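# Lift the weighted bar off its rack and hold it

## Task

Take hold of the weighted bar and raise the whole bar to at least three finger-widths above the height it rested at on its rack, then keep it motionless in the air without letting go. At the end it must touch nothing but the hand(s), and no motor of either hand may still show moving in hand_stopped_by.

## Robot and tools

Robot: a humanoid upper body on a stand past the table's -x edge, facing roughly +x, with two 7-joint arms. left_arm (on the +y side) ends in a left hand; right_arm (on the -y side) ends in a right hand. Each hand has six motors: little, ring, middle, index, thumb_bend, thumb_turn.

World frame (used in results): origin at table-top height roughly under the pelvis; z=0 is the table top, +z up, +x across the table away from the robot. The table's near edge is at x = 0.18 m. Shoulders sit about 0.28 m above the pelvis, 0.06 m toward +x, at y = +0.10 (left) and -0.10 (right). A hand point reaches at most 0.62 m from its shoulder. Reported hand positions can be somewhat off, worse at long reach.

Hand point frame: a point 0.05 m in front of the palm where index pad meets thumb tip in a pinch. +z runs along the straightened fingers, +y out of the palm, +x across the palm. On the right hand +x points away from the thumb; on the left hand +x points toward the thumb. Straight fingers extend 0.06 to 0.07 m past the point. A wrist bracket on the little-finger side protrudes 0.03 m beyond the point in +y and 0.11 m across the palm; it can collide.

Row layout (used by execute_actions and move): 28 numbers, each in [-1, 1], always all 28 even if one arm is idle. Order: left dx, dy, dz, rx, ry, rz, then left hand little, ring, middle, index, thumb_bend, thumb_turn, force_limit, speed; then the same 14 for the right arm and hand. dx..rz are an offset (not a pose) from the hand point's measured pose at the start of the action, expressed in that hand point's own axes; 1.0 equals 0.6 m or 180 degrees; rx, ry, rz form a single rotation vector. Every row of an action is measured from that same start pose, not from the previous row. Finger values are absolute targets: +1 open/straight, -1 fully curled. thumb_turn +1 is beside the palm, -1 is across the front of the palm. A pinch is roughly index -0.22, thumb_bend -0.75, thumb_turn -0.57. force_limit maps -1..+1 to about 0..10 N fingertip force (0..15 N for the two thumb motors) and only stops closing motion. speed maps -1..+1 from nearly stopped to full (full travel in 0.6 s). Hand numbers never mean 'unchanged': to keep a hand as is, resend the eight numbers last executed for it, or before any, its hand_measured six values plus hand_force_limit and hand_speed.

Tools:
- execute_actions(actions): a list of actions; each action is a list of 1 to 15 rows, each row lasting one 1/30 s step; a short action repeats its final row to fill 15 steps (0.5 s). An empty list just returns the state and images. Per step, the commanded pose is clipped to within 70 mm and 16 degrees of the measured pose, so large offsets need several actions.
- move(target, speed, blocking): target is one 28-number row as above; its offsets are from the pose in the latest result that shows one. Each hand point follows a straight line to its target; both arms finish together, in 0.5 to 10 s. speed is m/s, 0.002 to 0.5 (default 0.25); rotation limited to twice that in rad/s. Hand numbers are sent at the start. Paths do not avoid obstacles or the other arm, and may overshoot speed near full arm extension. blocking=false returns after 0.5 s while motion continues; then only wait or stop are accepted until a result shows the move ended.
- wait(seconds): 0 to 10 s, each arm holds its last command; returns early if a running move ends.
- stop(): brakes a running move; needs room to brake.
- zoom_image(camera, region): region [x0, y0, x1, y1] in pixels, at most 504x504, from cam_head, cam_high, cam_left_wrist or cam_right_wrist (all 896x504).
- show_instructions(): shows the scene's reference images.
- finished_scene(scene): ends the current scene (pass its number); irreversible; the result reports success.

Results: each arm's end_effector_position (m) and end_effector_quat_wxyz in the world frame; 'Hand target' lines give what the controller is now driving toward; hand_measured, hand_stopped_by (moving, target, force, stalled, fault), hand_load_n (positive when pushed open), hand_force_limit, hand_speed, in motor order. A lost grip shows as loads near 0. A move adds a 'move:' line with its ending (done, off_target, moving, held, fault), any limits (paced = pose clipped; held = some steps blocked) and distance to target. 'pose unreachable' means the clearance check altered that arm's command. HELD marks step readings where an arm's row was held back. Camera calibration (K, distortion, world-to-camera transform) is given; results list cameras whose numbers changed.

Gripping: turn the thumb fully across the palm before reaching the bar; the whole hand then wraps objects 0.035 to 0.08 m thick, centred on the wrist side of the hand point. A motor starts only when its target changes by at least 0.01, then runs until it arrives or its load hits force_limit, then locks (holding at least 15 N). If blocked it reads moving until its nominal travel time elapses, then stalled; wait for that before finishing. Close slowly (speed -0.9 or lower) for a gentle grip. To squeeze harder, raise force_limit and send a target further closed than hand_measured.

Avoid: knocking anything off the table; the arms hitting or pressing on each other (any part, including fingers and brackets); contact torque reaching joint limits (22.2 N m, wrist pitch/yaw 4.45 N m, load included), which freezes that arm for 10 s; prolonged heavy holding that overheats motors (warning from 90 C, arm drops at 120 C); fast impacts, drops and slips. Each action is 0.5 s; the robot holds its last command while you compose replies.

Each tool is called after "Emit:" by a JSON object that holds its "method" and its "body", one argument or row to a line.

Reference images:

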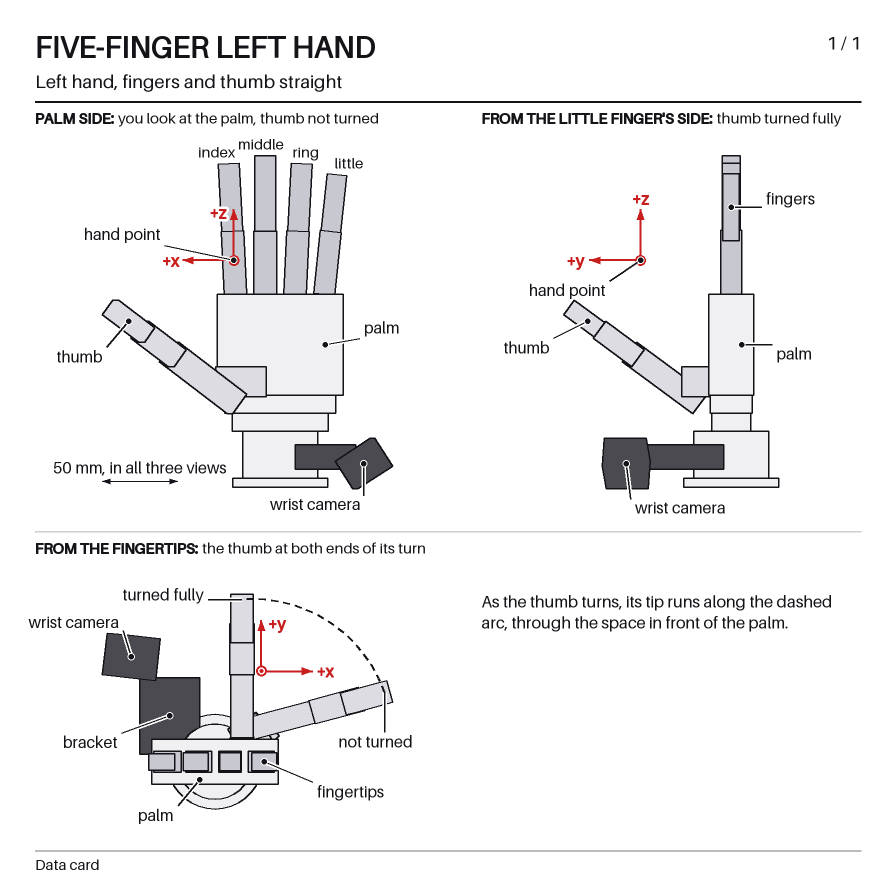

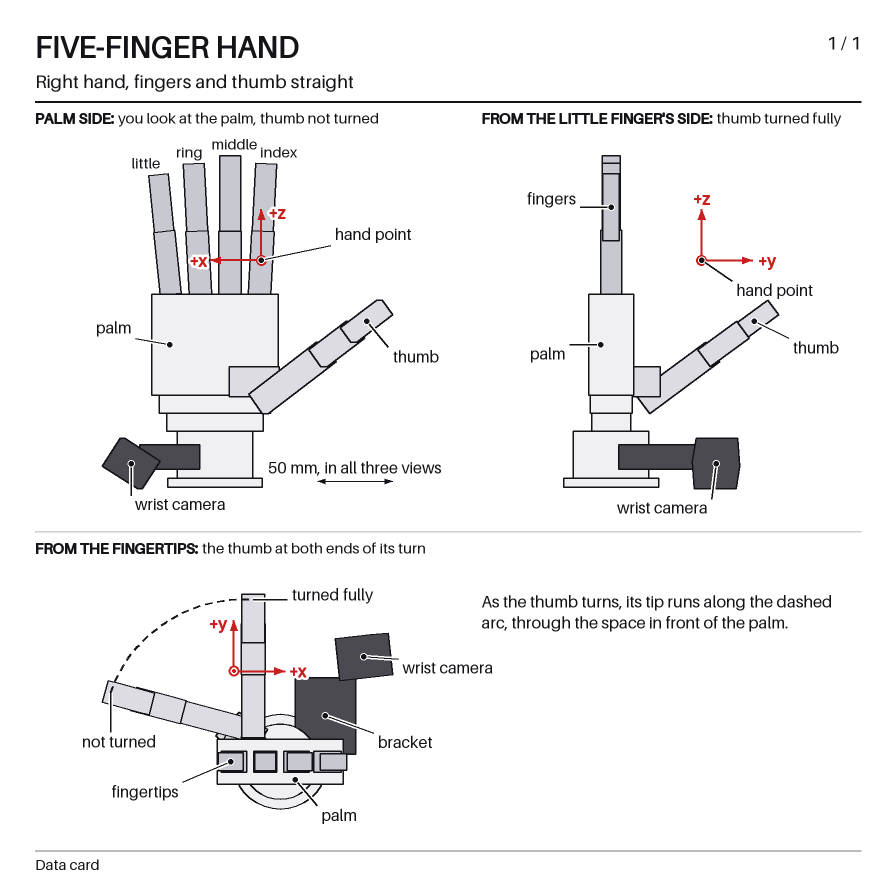

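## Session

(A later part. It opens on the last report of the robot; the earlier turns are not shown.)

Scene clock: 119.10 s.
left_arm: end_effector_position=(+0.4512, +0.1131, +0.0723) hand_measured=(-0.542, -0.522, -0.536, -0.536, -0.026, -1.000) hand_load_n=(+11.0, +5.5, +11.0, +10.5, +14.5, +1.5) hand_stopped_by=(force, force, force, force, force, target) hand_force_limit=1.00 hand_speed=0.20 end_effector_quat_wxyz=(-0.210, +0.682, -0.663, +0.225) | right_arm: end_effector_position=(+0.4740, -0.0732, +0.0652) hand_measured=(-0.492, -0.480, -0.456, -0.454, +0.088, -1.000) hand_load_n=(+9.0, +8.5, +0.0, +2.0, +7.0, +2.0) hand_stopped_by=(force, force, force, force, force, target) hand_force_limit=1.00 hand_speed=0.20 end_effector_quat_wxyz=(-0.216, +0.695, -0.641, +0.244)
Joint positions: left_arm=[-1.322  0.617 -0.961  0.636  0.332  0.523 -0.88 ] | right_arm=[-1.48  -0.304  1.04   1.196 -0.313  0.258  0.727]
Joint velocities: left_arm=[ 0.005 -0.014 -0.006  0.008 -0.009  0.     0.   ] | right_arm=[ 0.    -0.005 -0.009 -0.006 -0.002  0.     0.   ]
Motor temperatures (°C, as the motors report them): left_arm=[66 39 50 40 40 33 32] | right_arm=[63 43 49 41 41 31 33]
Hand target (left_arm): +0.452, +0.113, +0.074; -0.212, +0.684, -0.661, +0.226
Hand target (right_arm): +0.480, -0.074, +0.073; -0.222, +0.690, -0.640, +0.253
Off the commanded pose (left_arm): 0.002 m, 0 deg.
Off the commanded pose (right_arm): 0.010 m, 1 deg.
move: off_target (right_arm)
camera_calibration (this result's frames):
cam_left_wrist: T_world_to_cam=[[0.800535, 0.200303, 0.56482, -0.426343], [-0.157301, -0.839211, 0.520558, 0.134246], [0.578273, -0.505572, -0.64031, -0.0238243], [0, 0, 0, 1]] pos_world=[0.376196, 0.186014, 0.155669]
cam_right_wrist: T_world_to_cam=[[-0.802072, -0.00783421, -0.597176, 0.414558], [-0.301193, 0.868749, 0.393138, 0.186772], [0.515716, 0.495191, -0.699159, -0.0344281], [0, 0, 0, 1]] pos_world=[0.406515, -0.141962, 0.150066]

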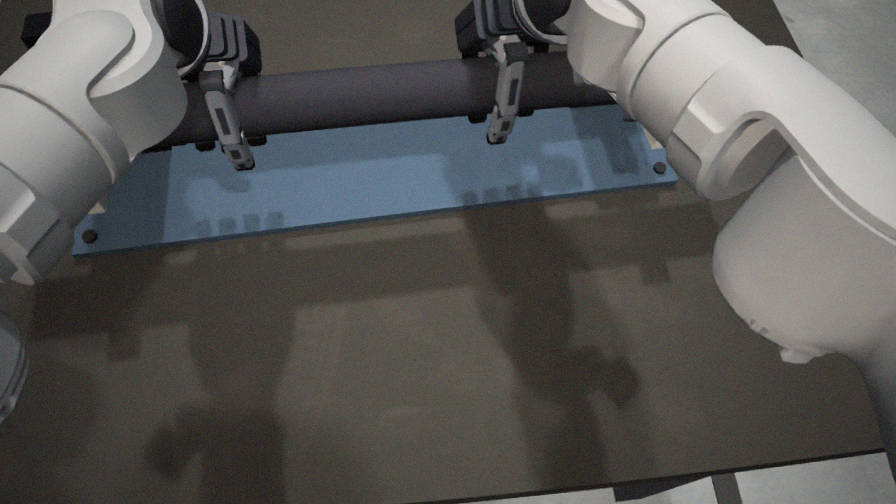

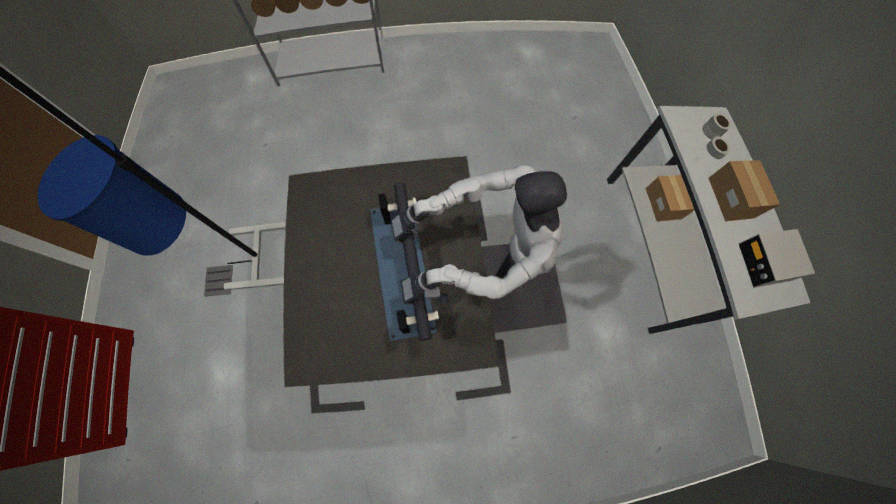

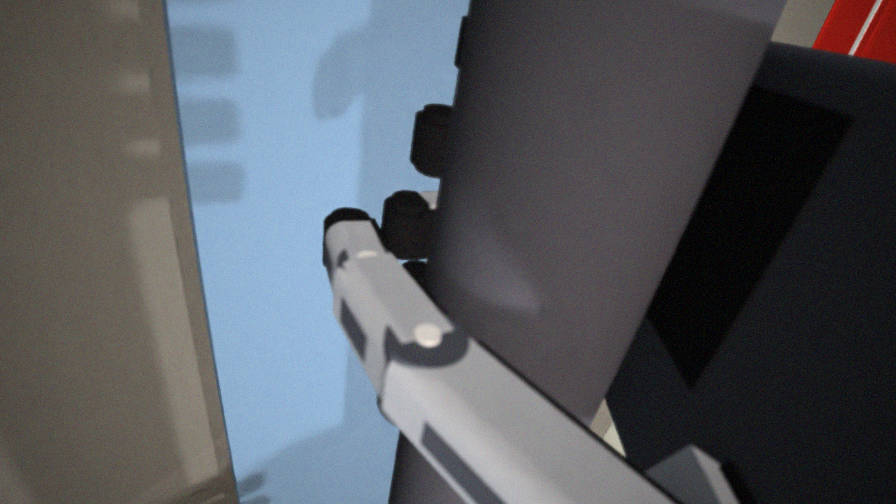

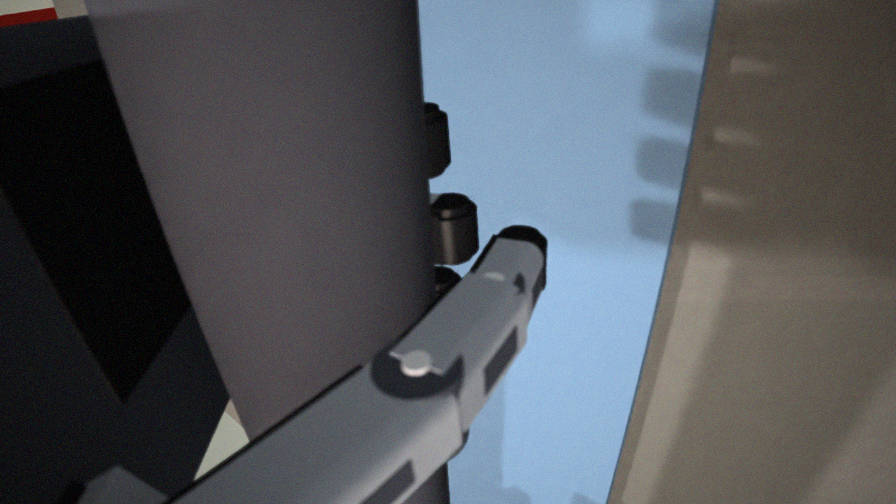

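Emit:
{"method": "execute_actions", "body": {
  "actions": [
    [[0,0,0,0,0,0,-0.98,-0.98,-0.98,-0.98,-0.98,-1,1,0.2,0,0,0,0,0,0,-0.98,-0.98,-0.98,-0.98,-0.98,-1,1,0.2]]
  ]
}}

Emit:
{"method": "move", "body": {
  "target": [0.003,-0.067,-0.158,0,0,0,-0.98,-0.98,-0.98,-0.98,-0.98,-1,1,0.2,0.008,-0.069,-0.157,0,0,0,-0.98,-0.98,-0.98,-0.98,-0.98,-1,1,0.2],
  "speed": 0.05
}}

Scene clock: 127.13 s.
left_arm: end_effector_position=(+0.4500, +0.1129, +0.0719) hand_measured=(-0.542, -0.542, -0.536, -0.536, -0.032, -1.000) hand_load_n=(+7.5, +10.5, +8.0, +7.0, +14.5, +2.0) hand_stopped_by=(force, force, force, force, force, target) hand_force_limit=1.00 hand_speed=0.20 end_effector_quat_wxyz=(-0.208, +0.681, -0.665, +0.225) | right_arm: end_effector_position=(+0.4714, -0.0732, +0.0626) hand_measured=(-0.530, -0.516, -0.512, -0.508, -0.054, -1.000) hand_load_n=(+5.5, +5.0, +6.0, +5.5, +15.5, +3.0) hand_stopped_by=(force, force, force, force, force, target) hand_force_limit=1.00 hand_speed=0.20 end_effector_quat_wxyz=(-0.213, +0.698, -0.641, +0.239)
Joint positions: left_arm=[-1.321  0.619 -0.961  0.635  0.33   0.516 -0.884] | right_arm=[-1.475 -0.305  1.04   1.196 -0.312  0.251  0.733]
Joint velocities: left_arm=[-0.006  0.011  0.005 -0.011  0.     0.     0.   ] | right_arm=[ 0.009  0.005  0.008 -0.006  0.     0.     0.   ]
Motor temperatures (°C, as the motors report them): left_arm=[70 40 49 40 40 33 32] | right_arm=[68 43 48 41 41 31 33]
Hand target (left_arm): +0.451, +0.113, +0.072; -0.210, +0.682, -0.663, +0.225
Hand target (right_arm): +0.474, -0.073, +0.065; -0.216, +0.695, -0.641, +0.244
Off the commanded pose (left_arm): 0.001 m, 0 deg.
Off the commanded pose (right_arm): 0.004 m, 1 deg.
Step readings (end_effector_position):
0: left_arm (+0.4512, +0.1131, +0.0723) | right_arm (+0.4740, -0.0732, +0.0652)
1: left_arm (+0.4512, +0.1131, +0.0723) | right_arm (+0.4740, -0.0732, +0.0652)
2: left_arm (+0.4511, +0.1131, +0.0723) | right_arm (+0.4739, -0.0732, +0.0651)
4: left_arm (+0.4501, +0.1129, +0.0719) | right_arm (+0.4726, -0.0732, +0.0629)
8: left_arm (+0.4500, +0.1129, +0.0719) | right_arm (+0.4714, -0.0732, +0.0626)
15: end_effector_position above
camera_calibration (this result's frames):
cam_left_wrist: T_world_to_cam=[[0.804286, 0.196677, 0.560751, -0.426179], [-0.159395, -0.837658, 0.522419, 0.134744], [0.572465, -0.509556, -0.642368, -0.0202839], [0, 0, 0, 1]] pos_world=[0.375859, 0.186353, 0.155557]
cam_right_wrist: T_world_to_cam=[[-0.808812, -0.00969095, -0.587987, 0.413408], [-0.29973, 0.867036, 0.398007, 0.185885], [0.505949, 0.498151, -0.704174, -0.0297269], [0, 0, 0, 1]] pos_world=[0.405125, -0.142354, 0.148162]

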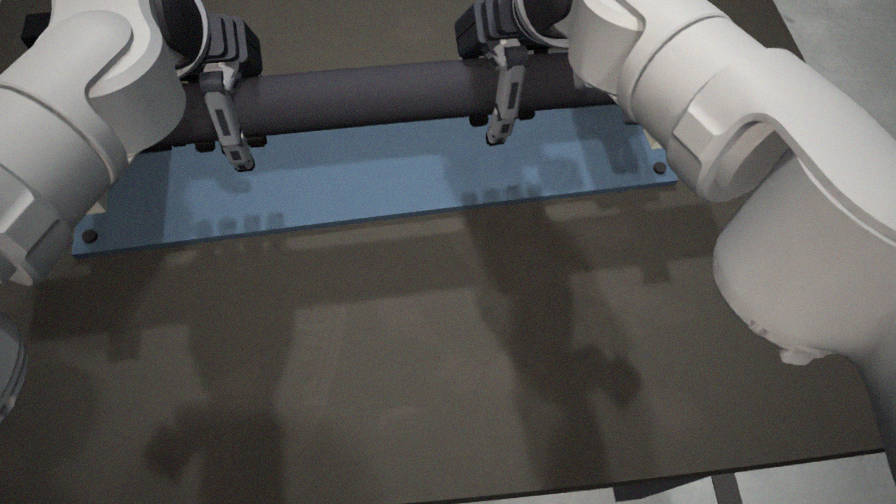

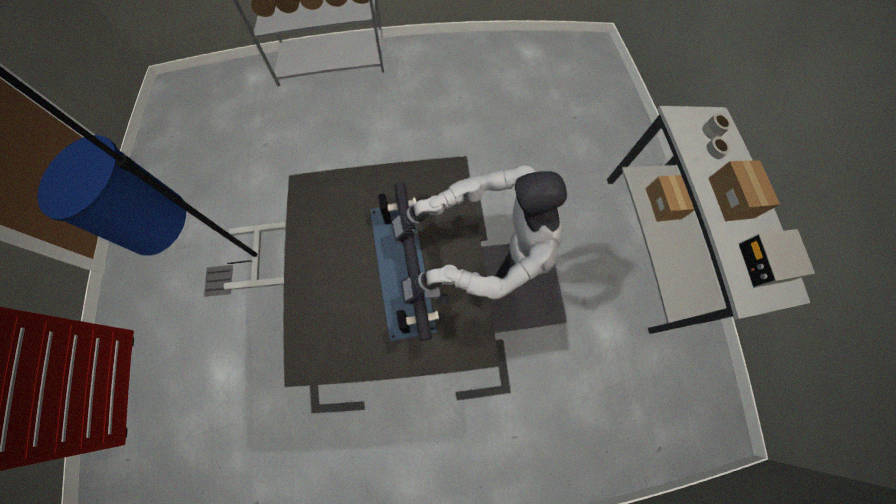

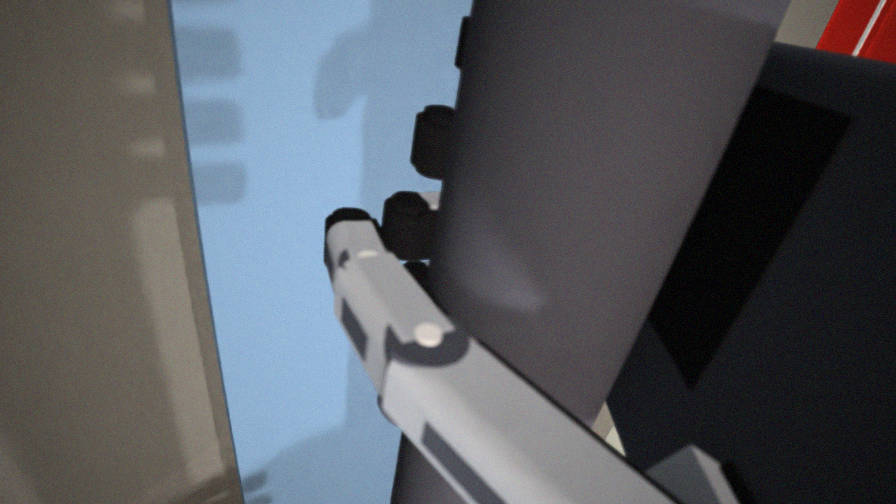

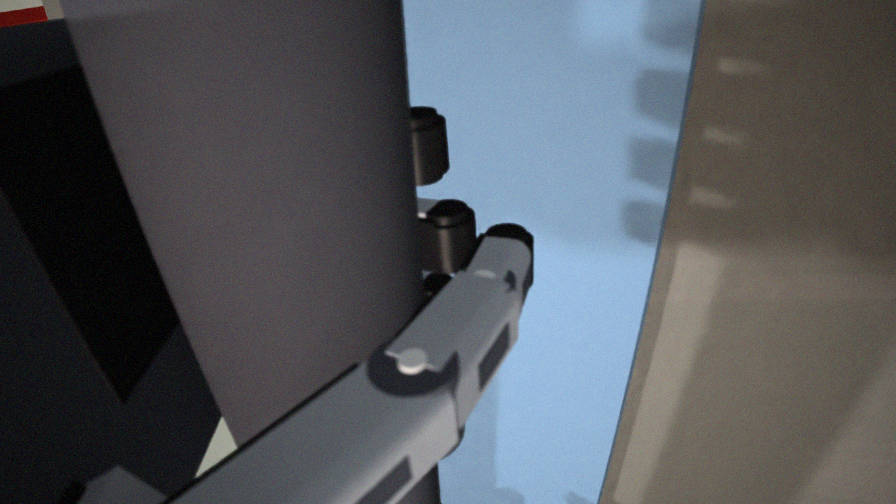

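Scene clock: 129.53 s.
left_arm: end_effector_position=(+0.4257, +0.1092, +0.1764) hand_measured=(-0.544, -0.542, -0.536, -0.536, -0.032, -1.000) hand_load_n=(+0.0, +0.0, +9.0, +10.0, +11.5, +2.0) hand_stopped_by=(force, force, force, force, force, target) hand_force_limit=1.00 hand_speed=0.20 end_effector_quat_wxyz=(-0.205, +0.682, -0.663, +0.230) | right_arm: end_effector_position=(+0.4533, -0.0738, +0.1649) hand_measured=(-0.530, -0.518, -0.512, -0.508, -0.054, -1.000) hand_load_n=(+0.5, +1.0, +6.5, +7.0, +14.0, +3.0) hand_stopped_by=(force, force, force, force, force, target) hand_force_limit=1.00 hand_speed=0.20 end_effector_quat_wxyz=(-0.229, +0.681, -0.659, +0.223)
Joint positions: left_arm=[-1.528  0.837 -0.971  0.236  0.31   0.768 -1.224] | right_arm=[-1.564 -0.635  0.983  0.541 -0.303  0.612  1.093]
Joint velocities: left_arm=[ 0.     0.002 -0.003 -0.006 -0.012  0.     0.   ] | right_arm=[ 0.009  0.017  0.012 -0.005  0.008  0.     0.009]
Motor temperatures (°C, as the motors report them): left_arm=[77 40 50 40 40 33 33] | right_arm=[72 44 49 41 41 31 34]
Hand target (left_arm): +0.425, +0.113, +0.172; -0.214, +0.677, -0.669, +0.221
Hand target (right_arm): +0.454, -0.076, +0.164; -0.223, +0.689, -0.649, +0.235
Off the commanded pose (left_arm): 0.006 m, 1 deg.
Off the commanded pose (right_arm): 0.006 m, 4 deg.
joint sent to its limit (right arm) — the command would take joint 1 (shoulder pitch) past its lower limit, so that joint was sent only as far as its limit.
move: off_target (left_arm, right_arm)
camera_calibration (this result's frames):
cam_left_wrist: T_world_to_cam=[[0.801952, 0.203546, 0.561642, -0.464427], [-0.16068, -0.832021, 0.530964, 0.0715856], [0.575374, -0.516052, -0.634535, 0.0569724], [0, 0, 0, 1]] pos_world=[0.35117, 0.183494, 0.258983]
cam_right_wrist: T_world_to_cam=[[-0.808743, 0.0501263, -0.586023, 0.462999], [-0.271907, 0.851634, 0.448091, 0.118289], [0.521538, 0.521734, -0.675123, 0.0416126], [0, 0, 0, 1]] pos_world=[0.384908, -0.145658, 0.246418]

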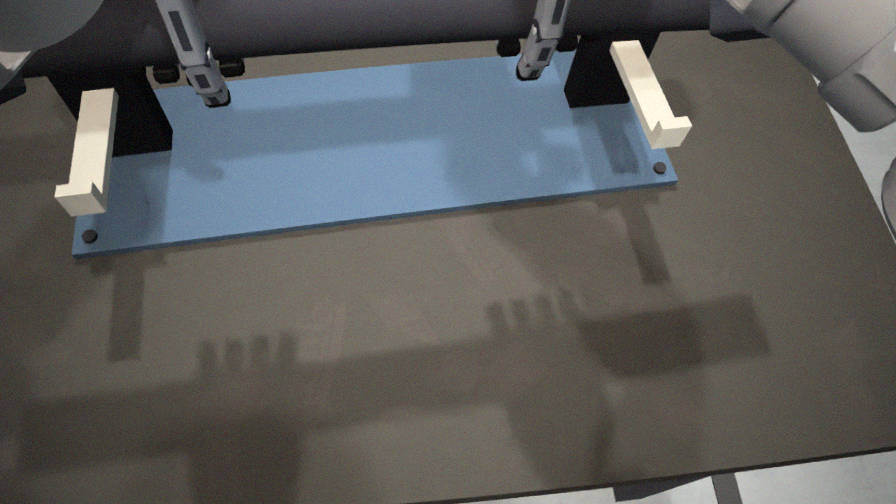

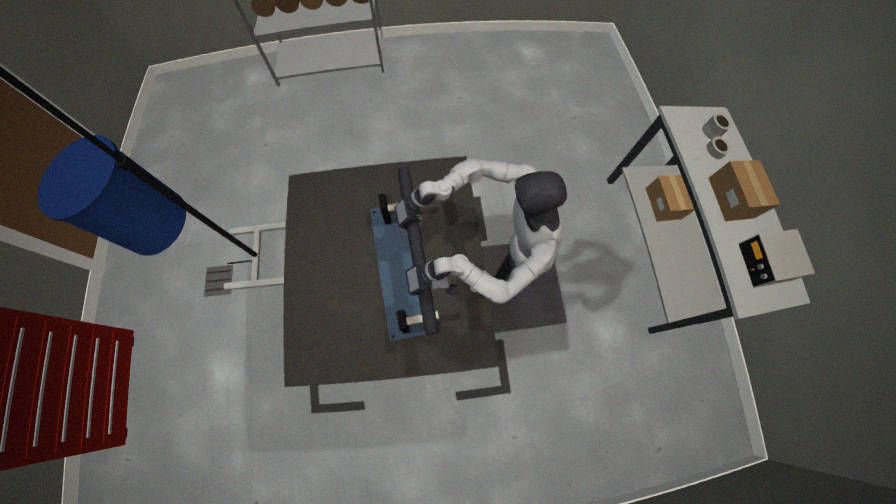

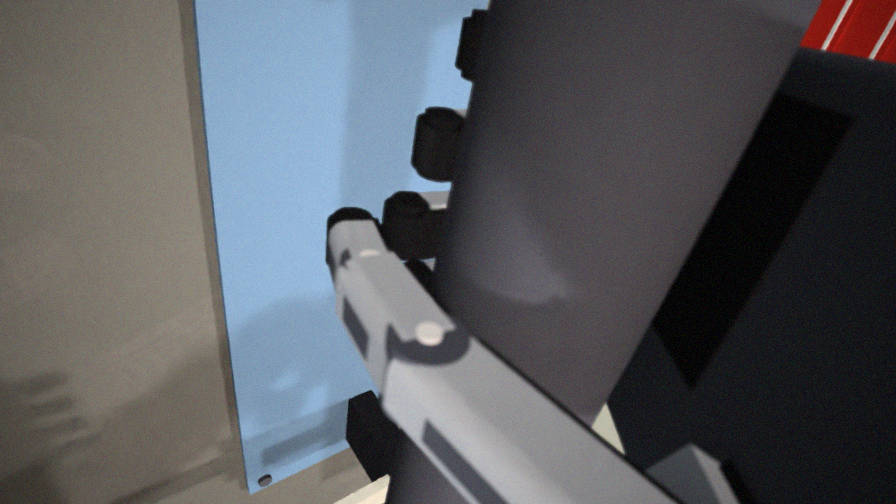

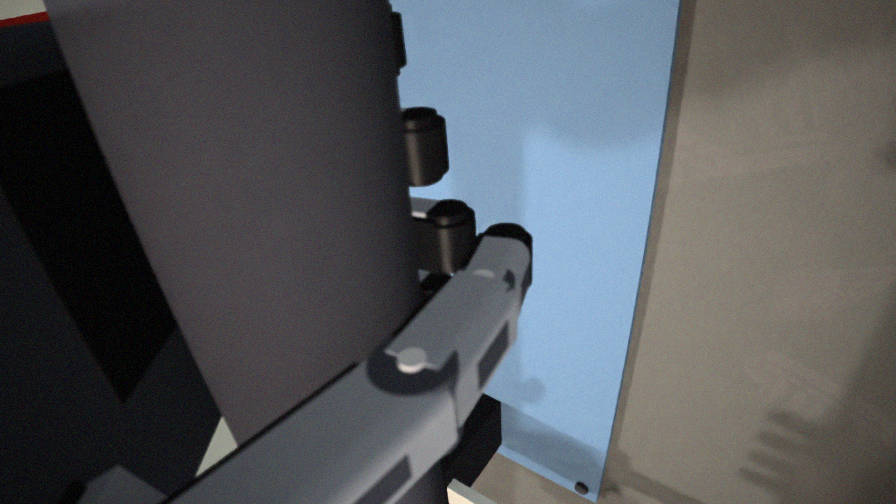

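Emit:
{"method": "finished_scene", "body": {
  "scene": 1
}}

The scene is finished: the task was done.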